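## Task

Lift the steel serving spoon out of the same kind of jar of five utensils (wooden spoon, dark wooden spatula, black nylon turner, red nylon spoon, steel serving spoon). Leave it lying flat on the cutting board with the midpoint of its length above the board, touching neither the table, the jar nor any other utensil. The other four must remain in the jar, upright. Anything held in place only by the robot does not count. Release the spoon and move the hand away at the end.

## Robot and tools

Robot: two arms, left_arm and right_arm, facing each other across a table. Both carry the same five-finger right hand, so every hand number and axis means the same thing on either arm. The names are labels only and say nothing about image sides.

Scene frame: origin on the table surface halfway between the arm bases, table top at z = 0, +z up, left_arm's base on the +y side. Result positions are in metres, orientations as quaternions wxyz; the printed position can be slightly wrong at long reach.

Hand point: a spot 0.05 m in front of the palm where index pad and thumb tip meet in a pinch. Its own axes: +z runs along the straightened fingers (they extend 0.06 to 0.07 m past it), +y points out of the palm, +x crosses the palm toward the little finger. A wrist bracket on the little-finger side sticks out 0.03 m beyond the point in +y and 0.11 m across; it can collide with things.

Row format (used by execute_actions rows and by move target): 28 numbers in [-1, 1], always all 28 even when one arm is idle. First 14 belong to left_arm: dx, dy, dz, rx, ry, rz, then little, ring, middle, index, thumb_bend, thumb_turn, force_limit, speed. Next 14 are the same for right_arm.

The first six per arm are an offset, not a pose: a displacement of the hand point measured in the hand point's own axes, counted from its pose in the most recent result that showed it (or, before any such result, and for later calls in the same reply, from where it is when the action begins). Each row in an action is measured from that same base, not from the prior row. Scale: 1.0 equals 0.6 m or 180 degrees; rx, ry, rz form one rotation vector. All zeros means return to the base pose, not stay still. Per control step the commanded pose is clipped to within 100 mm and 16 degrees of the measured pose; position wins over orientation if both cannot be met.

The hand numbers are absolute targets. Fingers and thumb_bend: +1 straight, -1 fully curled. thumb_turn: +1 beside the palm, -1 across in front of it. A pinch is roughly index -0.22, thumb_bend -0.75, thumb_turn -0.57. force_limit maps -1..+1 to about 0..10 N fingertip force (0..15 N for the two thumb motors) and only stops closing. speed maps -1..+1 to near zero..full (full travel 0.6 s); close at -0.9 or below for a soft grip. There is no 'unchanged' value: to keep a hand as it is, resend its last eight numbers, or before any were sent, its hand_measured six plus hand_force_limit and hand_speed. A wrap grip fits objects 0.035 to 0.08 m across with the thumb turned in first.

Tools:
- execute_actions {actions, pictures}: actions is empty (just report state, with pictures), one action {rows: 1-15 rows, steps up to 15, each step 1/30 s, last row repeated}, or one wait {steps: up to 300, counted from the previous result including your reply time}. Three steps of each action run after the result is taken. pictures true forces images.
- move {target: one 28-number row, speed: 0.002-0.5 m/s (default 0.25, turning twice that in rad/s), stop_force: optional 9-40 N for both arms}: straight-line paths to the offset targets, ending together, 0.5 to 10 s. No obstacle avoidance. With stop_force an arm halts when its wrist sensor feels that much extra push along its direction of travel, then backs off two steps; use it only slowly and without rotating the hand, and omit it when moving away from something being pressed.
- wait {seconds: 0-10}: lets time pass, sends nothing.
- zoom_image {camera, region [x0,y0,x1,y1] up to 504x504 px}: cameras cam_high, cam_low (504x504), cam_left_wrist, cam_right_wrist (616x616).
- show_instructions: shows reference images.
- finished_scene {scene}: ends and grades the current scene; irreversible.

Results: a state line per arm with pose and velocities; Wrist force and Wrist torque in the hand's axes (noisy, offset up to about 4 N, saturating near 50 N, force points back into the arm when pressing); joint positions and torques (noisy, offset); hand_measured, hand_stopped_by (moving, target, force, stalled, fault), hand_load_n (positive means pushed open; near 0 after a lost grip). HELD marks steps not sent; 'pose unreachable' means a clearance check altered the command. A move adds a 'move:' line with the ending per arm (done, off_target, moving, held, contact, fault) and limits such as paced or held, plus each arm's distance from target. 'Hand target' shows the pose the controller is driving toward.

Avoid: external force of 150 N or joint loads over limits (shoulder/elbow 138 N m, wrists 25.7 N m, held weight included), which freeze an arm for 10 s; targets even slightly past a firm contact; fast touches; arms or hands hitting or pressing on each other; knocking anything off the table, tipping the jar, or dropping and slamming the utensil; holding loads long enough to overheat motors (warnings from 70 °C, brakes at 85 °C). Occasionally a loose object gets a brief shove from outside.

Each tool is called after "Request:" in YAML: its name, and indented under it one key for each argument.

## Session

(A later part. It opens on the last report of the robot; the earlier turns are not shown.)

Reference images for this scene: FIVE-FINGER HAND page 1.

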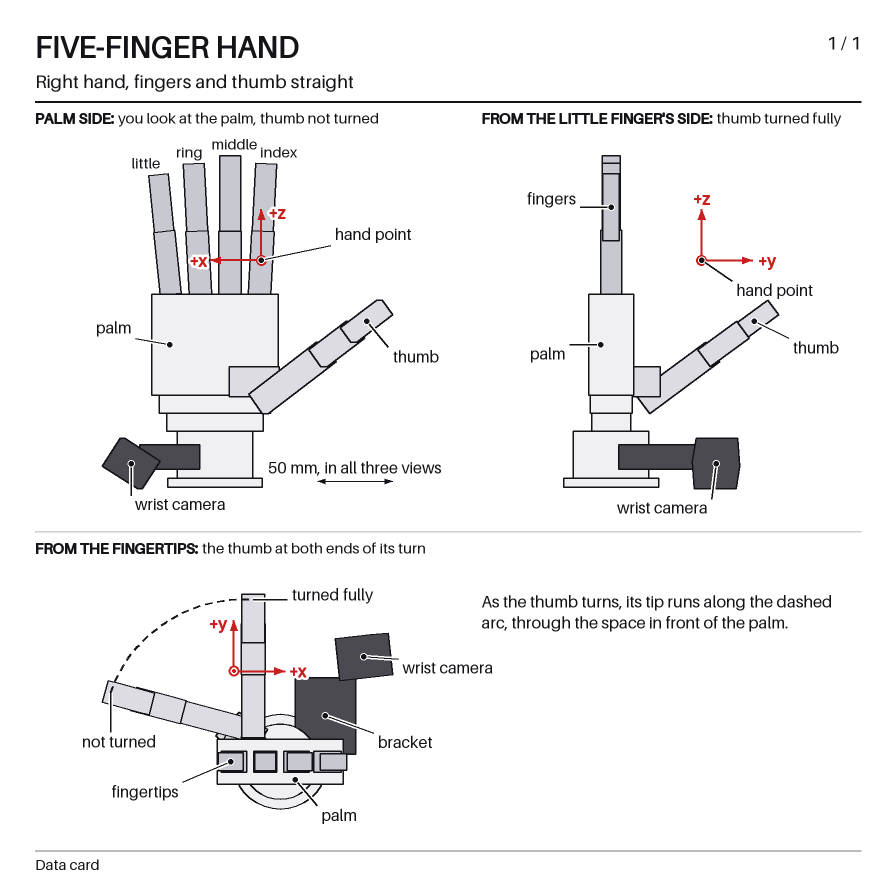

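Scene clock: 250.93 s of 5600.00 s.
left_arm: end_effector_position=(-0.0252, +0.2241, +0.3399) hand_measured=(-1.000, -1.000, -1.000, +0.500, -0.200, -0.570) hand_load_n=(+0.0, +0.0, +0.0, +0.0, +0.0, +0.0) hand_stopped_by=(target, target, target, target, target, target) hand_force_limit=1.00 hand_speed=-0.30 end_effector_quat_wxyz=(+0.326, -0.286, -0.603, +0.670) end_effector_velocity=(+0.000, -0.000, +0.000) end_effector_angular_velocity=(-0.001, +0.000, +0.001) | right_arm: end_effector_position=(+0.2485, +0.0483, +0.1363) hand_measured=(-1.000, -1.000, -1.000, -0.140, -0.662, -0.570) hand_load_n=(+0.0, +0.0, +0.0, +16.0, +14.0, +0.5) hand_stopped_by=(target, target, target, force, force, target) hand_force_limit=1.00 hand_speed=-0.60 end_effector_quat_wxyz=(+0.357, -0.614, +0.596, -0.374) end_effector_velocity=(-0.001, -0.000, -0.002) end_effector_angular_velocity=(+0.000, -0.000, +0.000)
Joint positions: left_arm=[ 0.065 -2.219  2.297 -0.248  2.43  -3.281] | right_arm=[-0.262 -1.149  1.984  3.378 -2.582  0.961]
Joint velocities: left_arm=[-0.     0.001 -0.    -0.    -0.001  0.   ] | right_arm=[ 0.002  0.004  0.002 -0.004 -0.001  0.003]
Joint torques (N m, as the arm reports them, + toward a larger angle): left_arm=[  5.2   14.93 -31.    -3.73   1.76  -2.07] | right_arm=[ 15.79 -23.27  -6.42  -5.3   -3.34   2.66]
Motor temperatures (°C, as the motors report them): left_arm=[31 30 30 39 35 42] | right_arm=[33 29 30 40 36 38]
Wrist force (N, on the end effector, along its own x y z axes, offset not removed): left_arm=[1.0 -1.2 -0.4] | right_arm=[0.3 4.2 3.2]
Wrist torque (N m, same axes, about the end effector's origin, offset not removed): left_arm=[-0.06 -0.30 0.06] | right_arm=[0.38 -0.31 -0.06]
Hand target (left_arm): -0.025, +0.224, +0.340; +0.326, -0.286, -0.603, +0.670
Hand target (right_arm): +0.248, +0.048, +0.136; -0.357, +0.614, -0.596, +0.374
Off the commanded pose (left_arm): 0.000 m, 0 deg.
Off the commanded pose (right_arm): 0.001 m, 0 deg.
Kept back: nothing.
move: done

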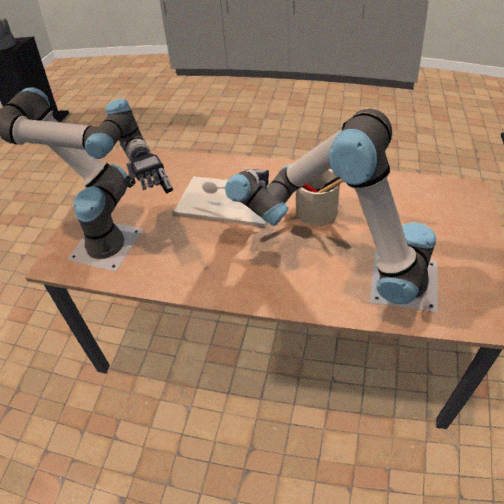

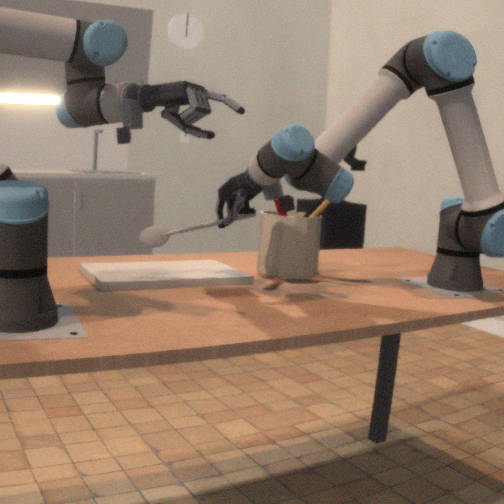

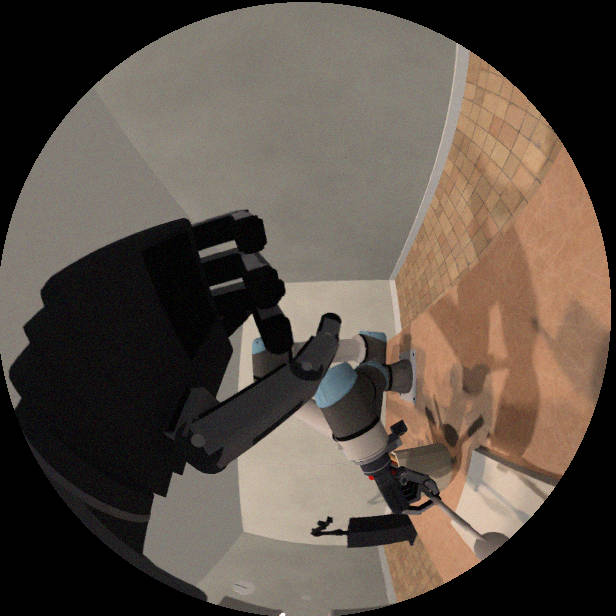

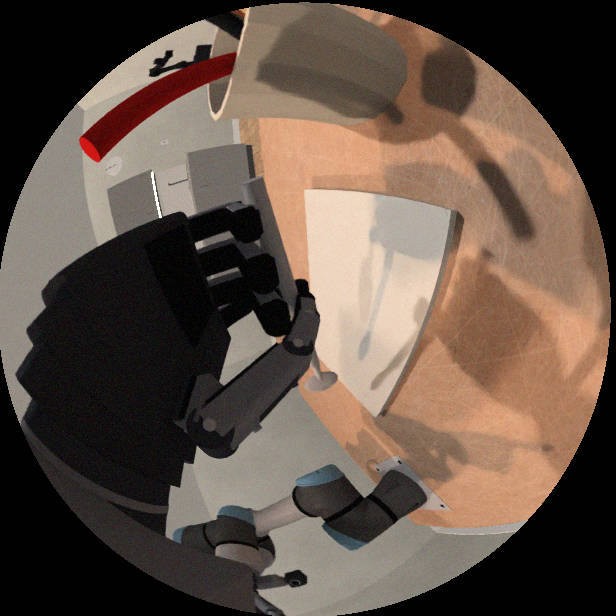

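Request:
move:
  target: [0,0,0,0,0,0,-1,-1,-1,0.5,-0.2,-0.57,1,-0.3, -0.083,0.127,0.008,0,0,0,-1,-1,-1,-0.45,-0.9,-0.57,1,-0.6]
  speed: 0.03
  stop_force: 9

Scene clock: 254.60 s of 5600.00 s.
left_arm: end_effector_position=(-0.0252, +0.2241, +0.3399) hand_measured=(-1.000, -1.000, -1.000, +0.500, -0.200, -0.570) hand_load_n=(+0.0, +0.0, +0.0, +0.0, +0.0, +0.0) hand_stopped_by=(target, target, target, target, target, target) hand_force_limit=1.00 hand_speed=-0.30 end_effector_quat_wxyz=(+0.326, -0.286, -0.603, +0.670) end_effector_velocity=(+0.000, +0.000, +0.001) end_effector_angular_velocity=(-0.003, +0.001, +0.001) | right_arm: end_effector_position=(+0.2170, +0.0951, +0.0652) hand_measured=(-1.000, -1.000, -1.000, -0.140, -0.662, -0.570) hand_load_n=(+0.0, +0.0, +0.0, +16.5, +10.5, -1.0) hand_stopped_by=(target, target, target, force, force, target) hand_force_limit=1.00 hand_speed=-0.60 end_effector_quat_wxyz=(+0.357, -0.614, +0.596, -0.374) end_effector_velocity=(-0.001, +0.001, -0.002) end_effector_angular_velocity=(+0.000, +0.000, -0.000)
Joint positions: left_arm=[ 0.065 -2.219  2.297 -0.248  2.43  -3.281] | right_arm=[-0.185 -0.963  1.885  3.408 -2.615  1.097]
Joint velocities: left_arm=[-0.    -0.002  0.    -0.002 -0.001 -0.001] | right_arm=[ 0.002  0.005 -0.004  0.002 -0.001  0.004]
Joint torques (N m, as the arm reports them, + toward a larger angle): left_arm=[  5.84  14.42 -31.52  -3.74   1.76  -1.99] | right_arm=[ 13.01 -31.02 -26.74  -0.59  -3.25   2.57]
Motor temperatures (°C, as the motors report them): left_arm=[31 30 30 39 35 42] | right_arm=[33 29 30 40 36 38]
Wrist force (N, on the end effector, along its own x y z axes, offset not removed): left_arm=[0.9 0.5 0.0] | right_arm=[0.5 2.3 3.8]
Wrist torque (N m, same axes, about the end effector's origin, offset not removed): left_arm=[0.15 -0.45 0.16] | right_arm=[0.30 -0.19 0.11]
Hand target (left_arm): -0.025, +0.224, +0.340; +0.326, -0.286, -0.603, +0.670
Hand target (right_arm): +0.217, +0.095, +0.065; -0.357, +0.614, -0.596, +0.374
Off the commanded pose (left_arm): 0.000 m, 0 deg.
Off the commanded pose (right_arm): 0.000 m, 0 deg.
Kept back: nothing.
move: done

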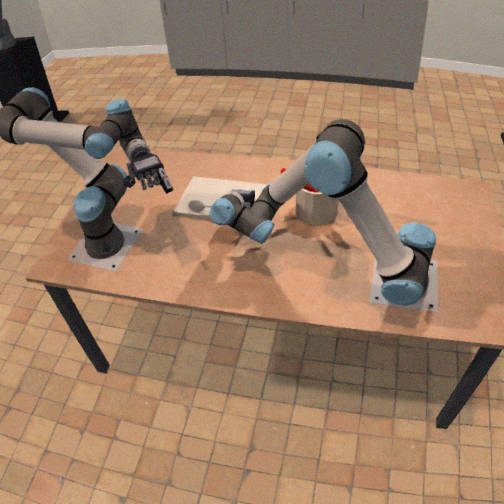

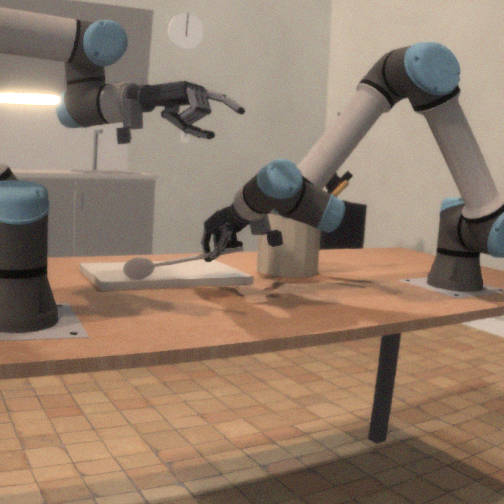

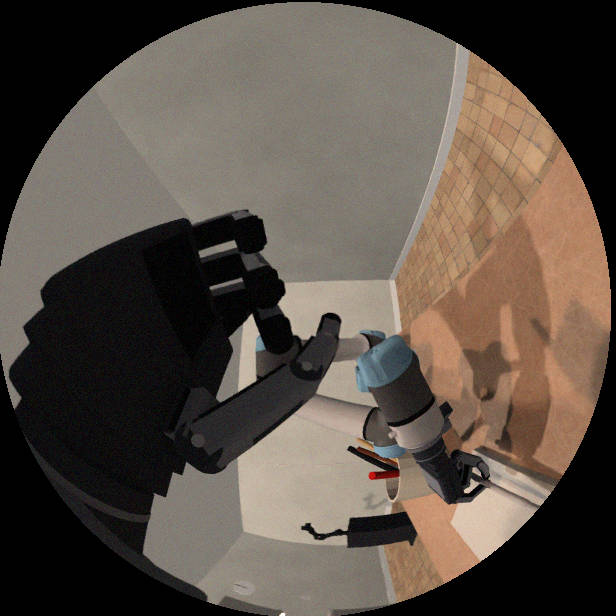

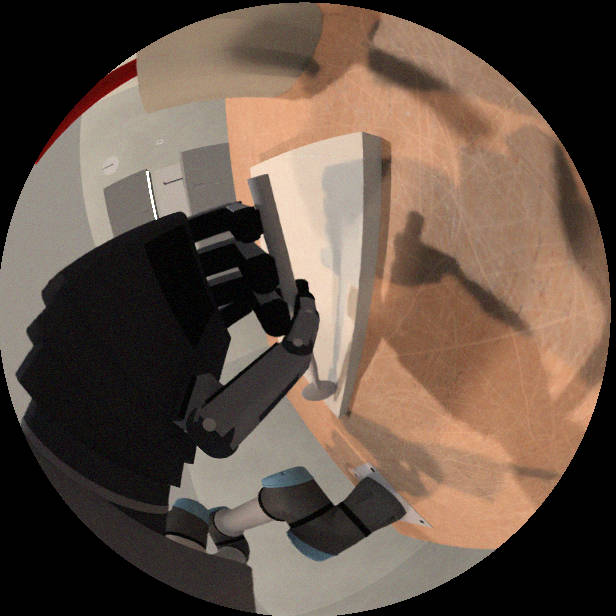

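Request:
move:
  target: [0,0,0,0,0,0,-1,-1,-1,0.5,-0.2,-0.57,1,-0.3, 0,-0.075,0.037,0,0,0,-1,-1,-1,-0.45,-0.9,-0.57,1,-0.6]
  speed: 0.03

Request:
move:
  target: [0,0,0,0,0,0,-1,-1,-1,0.5,-0.2,-0.57,1,-0.3, 0,0,0,-0.3,0,0,-1,-1,-1,-0.45,-0.9,-0.57,1,-0.6]
  speed: 0.1

Scene clock: 256.90 s of 5600.00 s.
left_arm: end_effector_position=(-0.0252, +0.2241, +0.3399) hand_measured=(-1.000, -1.000, -1.000, +0.500, -0.200, -0.570) hand_load_n=(+0.0, +0.0, +0.0, +0.0, +0.0, +0.0) hand_stopped_by=(target, target, target, target, target, target) hand_force_limit=1.00 hand_speed=-0.30 end_effector_quat_wxyz=(+0.326, -0.286, -0.603, +0.670) end_effector_velocity=(+0.001, -0.000, -0.001) end_effector_angular_velocity=(+0.002, -0.000, +0.002) | right_arm: end_effector_position=(+0.2573, +0.0965, +0.0945) hand_measured=(-1.000, -1.000, -1.000, -0.140, -0.662, -0.570) hand_load_n=(-0.5, +0.0, +0.0, +16.5, +9.5, -3.0) hand_stopped_by=(target, target, target, force, force, target) hand_force_limit=1.00 hand_speed=-0.60 end_effector_quat_wxyz=(+0.357, -0.614, +0.596, -0.374) end_effector_velocity=(+0.002, +0.000, +0.002) end_effector_angular_velocity=(+0.000, +0.001, +0.001)
Joint positions: left_arm=[ 0.065 -2.219  2.297 -0.248  2.43  -3.281] | right_arm=[-0.252 -0.991  1.858  3.36  -2.587  0.978]
Joint velocities: left_arm=[ 0.002  0.002  0.     0.001 -0.001  0.001] | right_arm=[-0.004 -0.002 -0.002 -0.003  0.003 -0.007]
Joint torques (N m, as the arm reports them, + toward a larger angle): left_arm=[  5.76  14.92 -31.26  -3.76   1.77  -1.96] | right_arm=[-11.17 -50.24 -26.67  -6.03   0.65  -2.12]
Motor temperatures (°C, as the motors report them): left_arm=[31 30 30 39 35 42] | right_arm=[33 29 30 40 36 38]
Wrist force (N, on the end effector, along its own x y z axes, offset not removed): left_arm=[-0.5 -1.7 1.4] | right_arm=[1.3 1.8 1.1]
Wrist torque (N m, same axes, about the end effector's origin, offset not removed): left_arm=[-0.25 -0.20 0.06] | right_arm=[0.23 -0.34 -0.07]
Hand target (left_arm): -0.025, +0.224, +0.340; +0.326, -0.286, -0.603, +0.670
Hand target (right_arm): +0.258, +0.097, +0.095; -0.357, +0.614, -0.596, +0.374
Off the commanded pose (left_arm): 0.000 m, 0 deg.
Off the commanded pose (right_arm): 0.000 m, 0 deg.
Kept back: nothing.
move: done

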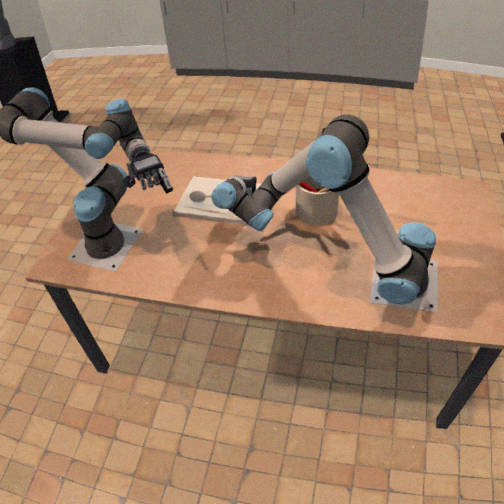

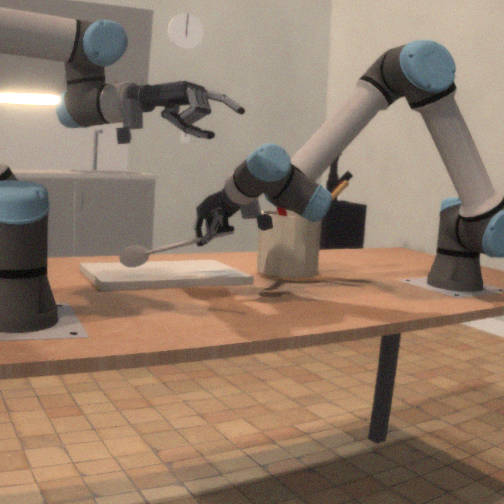

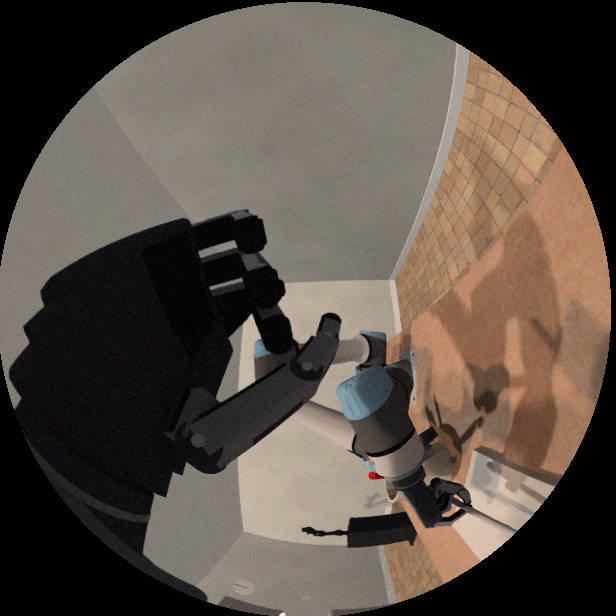

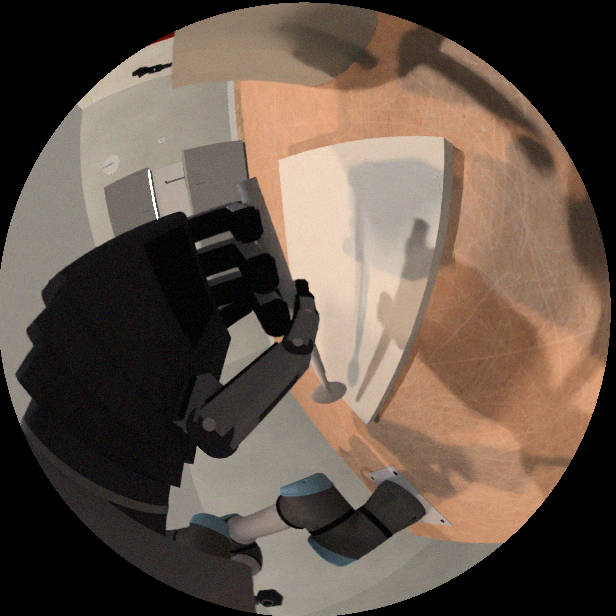

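Scene clock: 262.03 s of 5600.00 s.
left_arm: end_effector_position=(-0.0252, +0.2241, +0.3399) hand_measured=(-1.000, -1.000, -1.000, +0.500, -0.200, -0.570) hand_load_n=(+0.0, +0.0, +0.0, +0.0, +0.0, +0.0) hand_stopped_by=(target, target, target, target, target, target) hand_force_limit=1.00 hand_speed=-0.30 end_effector_quat_wxyz=(+0.326, -0.286, -0.603, +0.670) end_effector_velocity=(-0.000, -0.000, +0.000) end_effector_angular_velocity=(+0.000, +0.001, -0.001) | right_arm: end_effector_position=(+0.2572, +0.0967, +0.0947) hand_measured=(-1.000, -1.000, -1.000, -0.140, -0.662, -0.570) hand_load_n=(-0.5, +0.0, +0.0, +17.5, +11.5, +1.0) hand_stopped_by=(target, target, target, force, force, target) hand_force_limit=1.00 hand_speed=-0.60 end_effector_quat_wxyz=(+0.040, -0.709, +0.701, -0.063) end_effector_velocity=(+0.001, -0.000, -0.000) end_effector_angular_velocity=(-0.002, +0.014, -0.000)
Joint positions: left_arm=[ 0.065 -2.219  2.297 -0.248  2.43  -3.281] | right_arm=[-0.573 -1.102  1.623  4.134 -1.709  0.946]
Joint velocities: left_arm=[-0.002 -0.    -0.     0.    -0.001 -0.001] | right_arm=[-0.005  0.003 -0.007  0.012  0.011 -0.005]
Joint torques (N m, as the arm reports them, + toward a larger angle): left_arm=[  5.52  15.17 -31.04  -3.64   1.66  -1.88] | right_arm=[-14.04 -27.94 -29.19  -0.67   2.14  -2.03]
Motor temperatures (°C, as the motors report them): left_arm=[31 30 30 39 35 42] | right_arm=[33 29 30 40 36 38]
Wrist force (N, on the end effector, along its own x y z axes, offset not removed): left_arm=[-0.7 0.4 0.5] | right_arm=[1.2 1.1 2.4]
Wrist torque (N m, same axes, about the end effector's origin, offset not removed): left_arm=[0.12 -0.24 0.02] | right_arm=[0.32 -0.37 -0.02]
Hand target (left_arm): -0.025, +0.224, +0.340; +0.326, -0.286, -0.603, +0.670
Hand target (right_arm): +0.257, +0.097, +0.095; -0.039, +0.709, -0.701, +0.063
Off the commanded pose (left_arm): 0.000 m, 0 deg.
Off the commanded pose (right_arm): 0.000 m, 0 deg.
Kept back: nothing.
move: done

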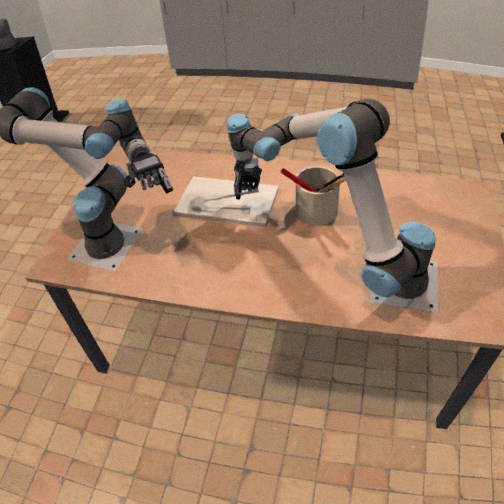

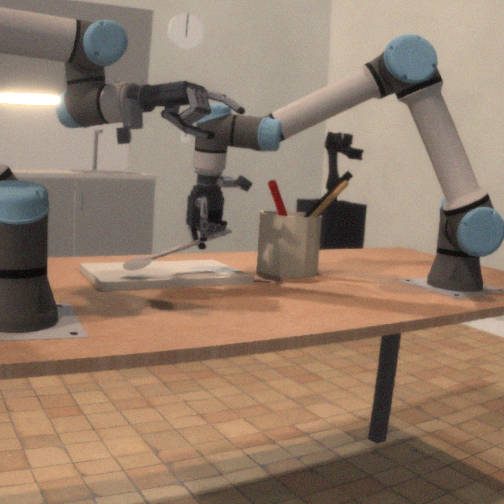

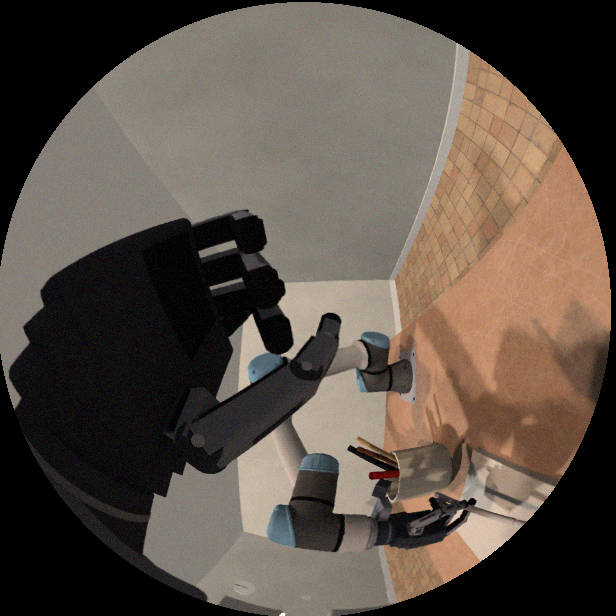

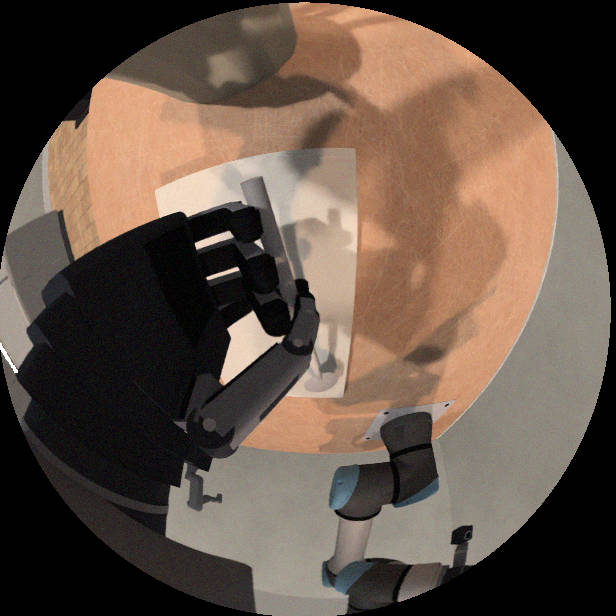

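Request:
move:
  target: [0,0,0,0,0,0,-1,-1,-1,0.5,-0.2,-0.57,1,-0.3, 0,0,0.075,0,0,0,-1,-1,-1,-0.45,-0.9,-0.57,1,-0.6]
  speed: 0.01
  stop_force: 9

Request:
move:
  target: [0,0,0,0,0,0,-1,-1,-1,0.5,-0.2,-0.57,1,-0.3, 0,0,-0.004,0,0,0,-1,-1,-1,0.3,-0.3,-0.57,1,-0.6]
  speed: 0.01

Request:
wait:
  seconds: 1

Scene clock: 267.00 s of 5600.00 s.
left_arm: end_effector_position=(-0.0252, +0.2241, +0.3399) hand_measured=(-1.000, -1.000, -1.000, +0.500, -0.200, -0.570) hand_load_n=(+0.0, +0.0, +0.0, +0.0, +0.0, +0.0) hand_stopped_by=(target, target, target, target, target, target) hand_force_limit=1.00 hand_speed=-0.30 end_effector_quat_wxyz=(+0.326, -0.286, -0.603, +0.670) end_effector_velocity=(-0.000, -0.000, -0.001) end_effector_angular_velocity=(+0.003, +0.000, -0.000) | right_arm: end_effector_position=(+0.2637, +0.0952, +0.0506) hand_measured=(-1.000, -1.000, -1.000, -0.140, -0.662, -0.570) hand_load_n=(+0.0, +0.0, +0.0, +16.5, +8.0, -3.0) hand_stopped_by=(target, target, target, force, force, target) hand_force_limit=1.00 hand_speed=-0.60 end_effector_quat_wxyz=(+0.040, -0.709, +0.701, -0.063) end_effector_velocity=(+0.000, -0.000, -0.003) end_effector_angular_velocity=(-0.000, +0.001, +0.002)
Joint positions: left_arm=[ 0.065 -2.219  2.297 -0.248  2.43  -3.281] | right_arm=[-0.583 -1.043  1.662  4.035 -1.708  0.936]
Joint velocities: left_arm=[-0.001  0.002  0.     0.001 -0.    -0.001] | right_arm=[-0.001  0.005  0.002 -0.007  0.001 -0.002]
Joint torques (N m, as the arm reports them, + toward a larger angle): left_arm=[  5.49  15.24 -31.55  -3.66   1.72  -1.93] | right_arm=[-13.59 -27.88  -9.27  -5.25  -1.93  -2.1 ]
Motor temperatures (°C, as the motors report them): left_arm=[31 30 30 39 35 42] | right_arm=[33 29 30 40 36 38]
Wrist force (N, on the end effector, along its own x y z axes, offset not removed): left_arm=[-0.1 -1.6 1.0] | right_arm=[0.2 3.6 4.9]
Wrist torque (N m, same axes, about the end effector's origin, offset not removed): left_arm=[-0.24 -0.24 0.06] | right_arm=[0.46 -0.33 0.04]
Hand target (left_arm): -0.025, +0.224, +0.340; +0.326, -0.286, -0.603, +0.670
Hand target (right_arm): +0.264, +0.095, +0.050; -0.040, +0.709, -0.701, +0.063
Off the commanded pose (left_arm): 0.000 m, 0 deg.
Off the commanded pose (right_arm): 0.000 m, 0 deg.
Kept back: nothing.
move: done

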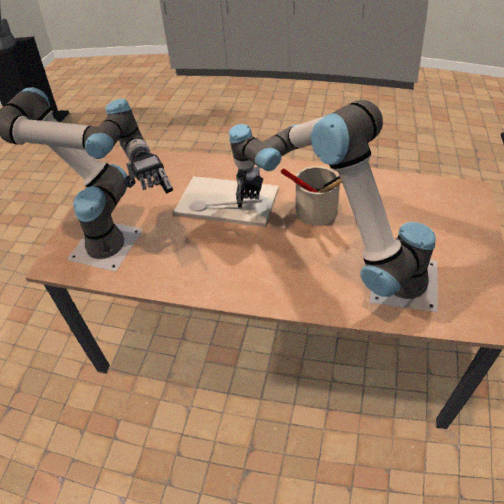

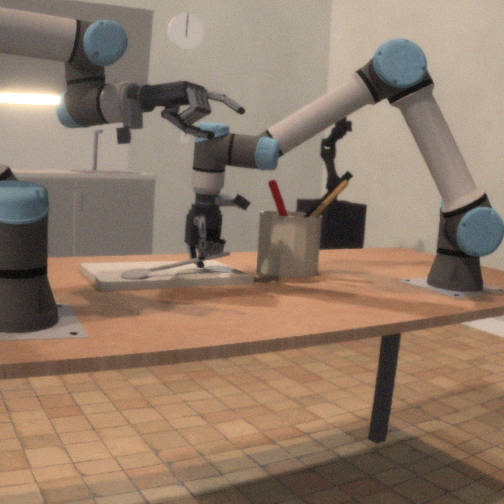

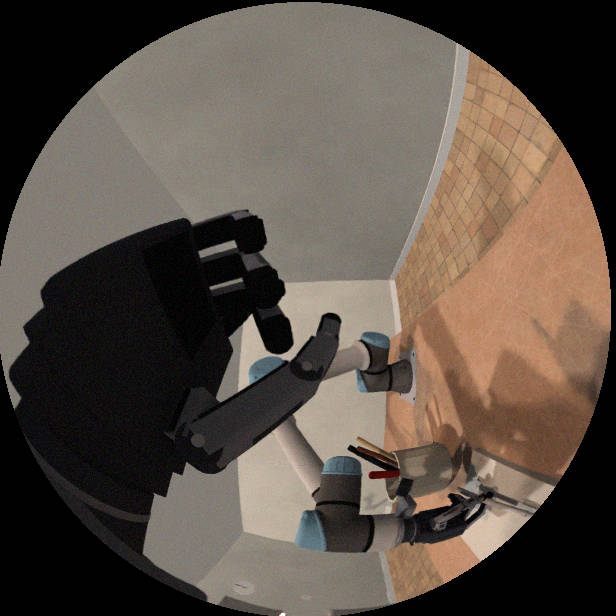

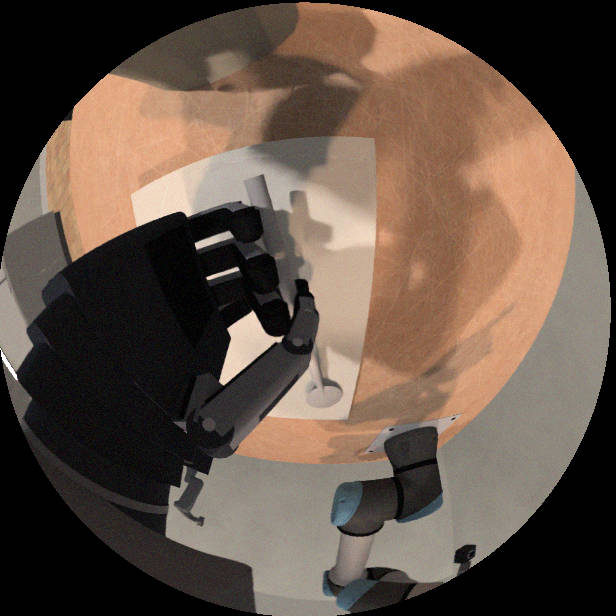

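Scene clock: 268.17 s of 5600.00 s.
left_arm: end_effector_position=(-0.0252, +0.2241, +0.3399) hand_measured=(-1.000, -1.000, -1.000, +0.500, -0.200, -0.570) hand_load_n=(+0.0, +0.0, +0.0, +0.0, +0.0, +0.0) hand_stopped_by=(target, target, target, target, target, target) hand_force_limit=1.00 hand_speed=-0.30 end_effector_quat_wxyz=(+0.326, -0.286, -0.603, +0.670) end_effector_velocity=(-0.000, +0.000, -0.000) end_effector_angular_velocity=(+0.002, +0.001, -0.001) | right_arm: end_effector_position=(+0.2634, +0.0953, +0.0530) hand_measured=(-1.000, -1.000, -1.000, +0.152, -0.300, -0.570) hand_load_n=(+0.0, +0.0, +0.0, -9.0, +0.0, +0.0) hand_stopped_by=(target, target, target, stalled, target, target) hand_force_limit=1.00 hand_speed=-0.60 end_effector_quat_wxyz=(+0.040, -0.709, +0.701, -0.063) end_effector_velocity=(+0.000, -0.000, +0.000) end_effector_angular_velocity=(-0.000, -0.000, -0.000)
Joint positions: left_arm=[ 0.065 -2.219  2.297 -0.248  2.43  -3.281] | right_arm=[-0.582 -1.046  1.66   4.04  -1.708  0.937]
Joint velocities: left_arm=[-0.     0.    -0.    -0.     0.001 -0.002] | right_arm=[ 0. -0. -0.  0. -0.  0.]
Joint torques (N m, as the arm reports them, + toward a larger angle): left_arm=[  5.93  15.13 -31.19  -3.78   1.67  -1.89] | right_arm=[ 11.8  -45.59 -28.22   0.2   -2.64   2.73]
Motor temperatures (°C, as the motors report them): left_arm=[31 30 30 39 35 42] | right_arm=[33 29 30 40 36 38]
Wrist force (N, on the end effector, along its own x y z axes, offset not removed): left_arm=[0.0 -1.9 1.0] | right_arm=[2.6 7.2 -6.0]
Wrist torque (N m, same axes, about the end effector's origin, offset not removed): left_arm=[-0.36 -0.29 0.04] | right_arm=[0.64 -0.37 0.16]
Hand target (left_arm): -0.025, +0.224, +0.340; +0.326, -0.286, -0.603, +0.670
Hand target (right_arm): +0.263, +0.095, +0.053; -0.040, +0.709, -0.701, +0.063
Off the commanded pose (left_arm): 0.000 m, 0 deg.
Off the commanded pose (right_arm): 0.000 m, 0 deg.
Kept back: nothing.
move: done

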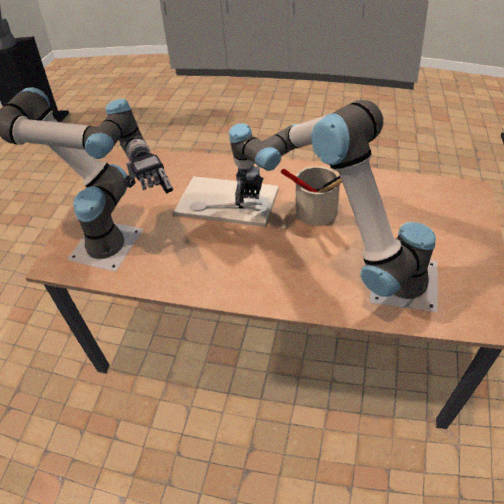

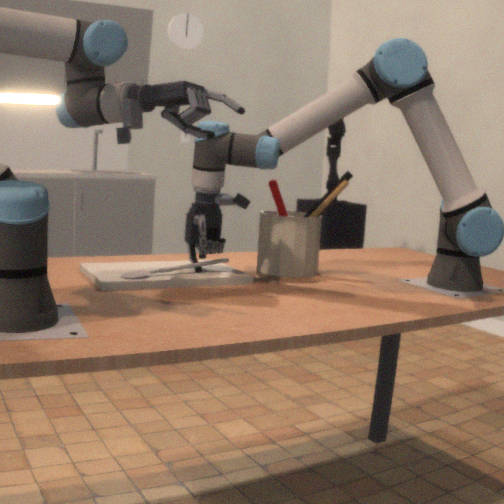

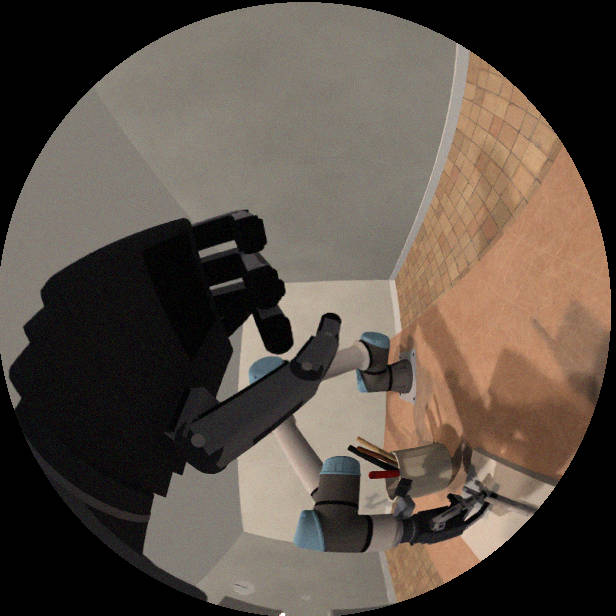

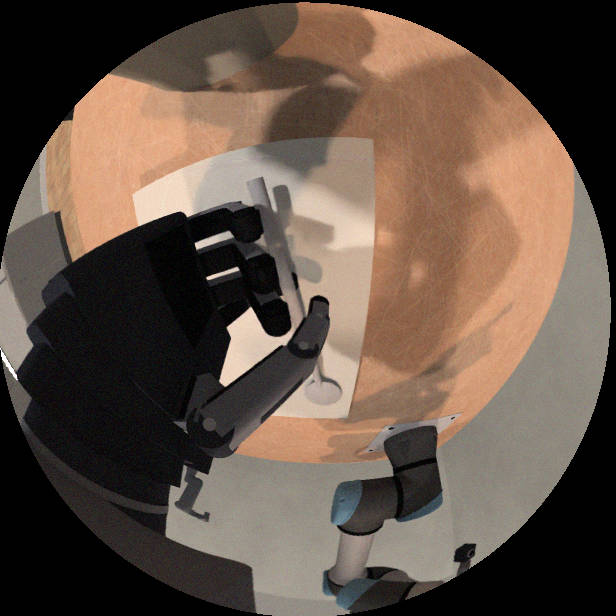

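Scene clock: 269.17 s of 5600.00 s.
left_arm: end_effector_position=(-0.0252, +0.2241, +0.3399) hand_measured=(-1.000, -1.000, -1.000, +0.500, -0.200, -0.570) hand_load_n=(+0.0, +0.0, +0.0, +0.0, +0.0, +0.0) hand_stopped_by=(target, target, target, target, target, target) hand_force_limit=1.00 hand_speed=-0.30 end_effector_quat_wxyz=(+0.326, -0.286, -0.603, +0.670) end_effector_velocity=(-0.000, +0.000, +0.001) end_effector_angular_velocity=(-0.001, +0.001, -0.001) | right_arm: end_effector_position=(+0.2634, +0.0953, +0.0530) hand_measured=(-1.000, -1.000, -1.000, +0.152, -0.300, -0.570) hand_load_n=(+0.0, +0.0, +0.0, -9.0, +0.0, +0.0) hand_stopped_by=(target, target, target, stalled, target, target) hand_force_limit=1.00 hand_speed=-0.60 end_effector_quat_wxyz=(+0.040, -0.709, +0.701, -0.063) end_effector_velocity=(-0.001, +0.000, +0.000) end_effector_angular_velocity=(+0.000, +0.000, +0.001)
Joint positions: left_arm=[ 0.065 -2.219  2.297 -0.248  2.43  -3.281] | right_arm=[-0.582 -1.046  1.66   4.04  -1.708  0.937]
Joint velocities: left_arm=[-0.    -0.001 -0.    -0.001  0.001 -0.001] | right_arm=[ 0.001 -0.     0.    -0.     0.    -0.   ]
Joint torques (N m, as the arm reports them, + toward a larger angle): left_arm=[  5.45  14.84 -31.19  -3.74   1.71  -1.9 ] | right_arm=[ 12.71 -45.66 -27.94   0.24  -2.99   2.35]
Motor temperatures (°C, as the motors report them): left_arm=[31 30 30 39 35 42] | right_arm=[33 29 30 40 36 38]
Wrist force (N, on the end effector, along its own x y z axes, offset not removed): left_arm=[-0.1 -0.9 0.0] | right_arm=[2.8 5.3 -5.7]
Wrist torque (N m, same axes, about the end effector's origin, offset not removed): left_arm=[-0.13 -0.22 0.13] | right_arm=[0.28 -0.50 0.20]
Hand target (left_arm): -0.025, +0.224, +0.340; +0.326, -0.286, -0.603, +0.670
Hand target (right_arm): +0.263, +0.095, +0.053; -0.040, +0.709, -0.701, +0.063
Off the commanded pose (left_arm): 0.000 m, 0 deg.
Off the commanded pose (right_arm): 0.000 m, 0 deg.
Kept back: nothing.
Steps of this call (steps 1 to 30: nothing new was sent). Readings (end_effector_position | what the end effector reports):
1: left_arm (-0.0252, +0.2241, +0.3399) | right_arm (+0.2634, +0.0953, +0.0530) | left_arm hand_measured=(-1.000, -1.000, -1.000, +0.500, -0.200, -0.570) hand_load_n=(+0.0, +0.0, +0.0, +0.0, +0.0, +0.0) hand_stopped_by=(target, target, target, target, target, target) hand_force_limit=1.00 hand_speed=-0.30 | right_arm hand_measured=(-1.000, -1.000, -1.000, +0.152, -0.300, -0.570) hand_load_n=(+0.0, +0.0, +0.0, -9.0, +0.0, +0.0) hand_stopped_by=(target, target, target, stalled, target, target) hand_force_limit=1.00 hand_speed=-0.60
2: left_arm (-0.0252, +0.2241, +0.3399) | right_arm (+0.2634, +0.0953, +0.0530) | left_arm hand_measured=(-1.000, -1.000, -1.000, +0.500, -0.200, -0.570) hand_load_n=(+0.0, +0.0, +0.0, +0.0, +0.0, +0.0) hand_stopped_by=(target, target, target, target, target, target) hand_force_limit=1.00 hand_speed=-0.30 | right_arm hand_measured=(-1.000, -1.000, -1.000, +0.152, -0.300, -0.570) hand_load_n=(+0.0, +0.0, +0.0, -9.0, +0.0, +0.0) hand_stopped_by=(target, target, target, stalled, target, target) hand_force_limit=1.00 hand_speed=-0.60
4: left_arm (-0.0252, +0.2241, +0.3399) | right_arm (+0.2634, +0.0953, +0.0530) | left_arm hand_measured=(-1.000, -1.000, -1.000, +0.500, -0.200, -0.570) hand_load_n=(+0.0, +0.0, +0.0, +0.0, +0.0, +0.0) hand_stopped_by=(target, target, target, target, target, target) hand_force_limit=1.00 hand_speed=-0.30 | right_arm hand_measured=(-1.000, -1.000, -1.000, +0.152, -0.300, -0.570) hand_load_n=(+0.0, +0.0, +0.0, -9.0, +0.0, +0.0) hand_stopped_by=(target, target, target, stalled, target, target) hand_force_limit=1.00 hand_speed=-0.60
8: left_arm (-0.0252, +0.2241, +0.3399) | right_arm (+0.2634, +0.0953, +0.0530) | left_arm hand_measured=(-1.000, -1.000, -1.000, +0.500, -0.200, -0.570) hand_load_n=(+0.0, +0.0, +0.0, +0.0, +0.0, +0.0) hand_stopped_by=(target, target, target, target, target, target) hand_force_limit=1.00 hand_speed=-0.30 | right_arm hand_measured=(-1.000, -1.000, -1.000, +0.152, -0.300, -0.570) hand_load_n=(+0.0, +0.0, +0.0, -9.0, +0.0, +0.0) hand_stopped_by=(target, target, target, stalled, target, target) hand_force_limit=1.00 hand_speed=-0.60
30: the state above

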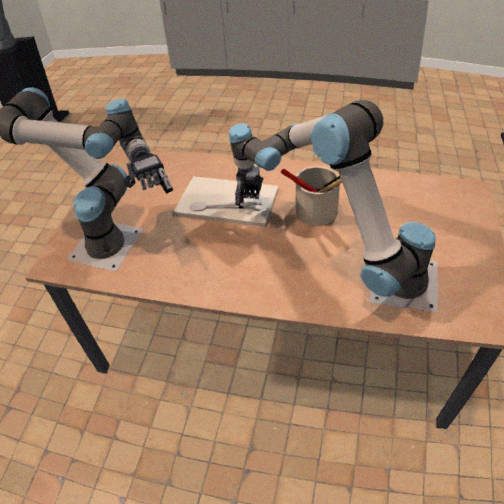

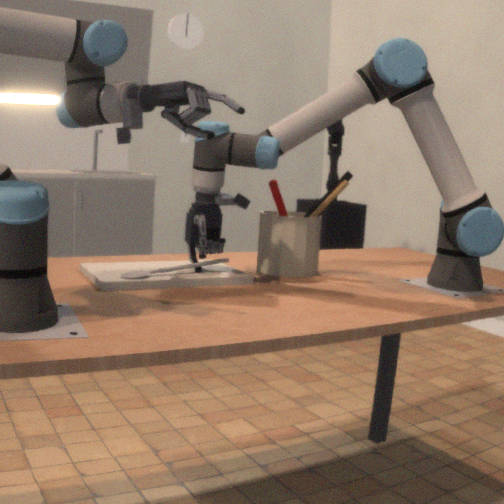

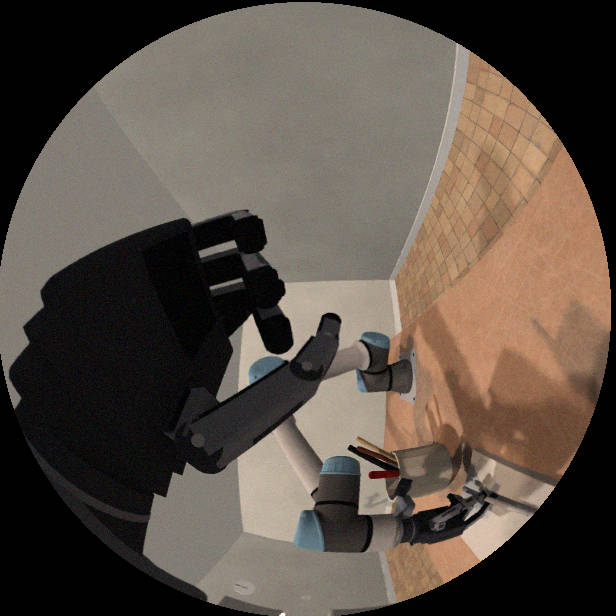

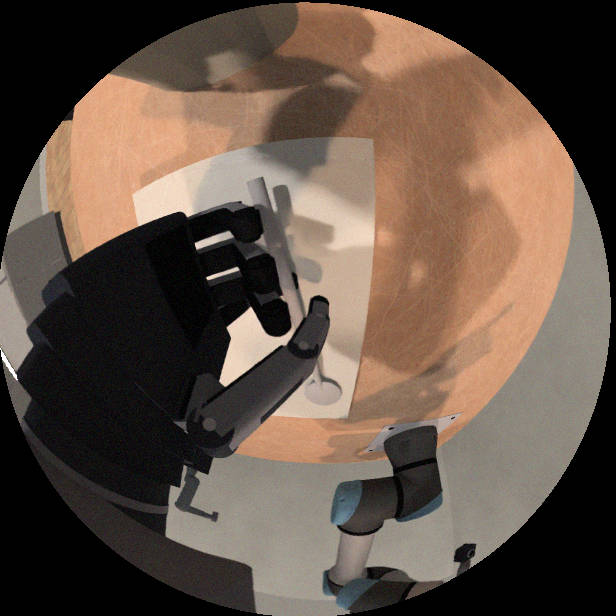

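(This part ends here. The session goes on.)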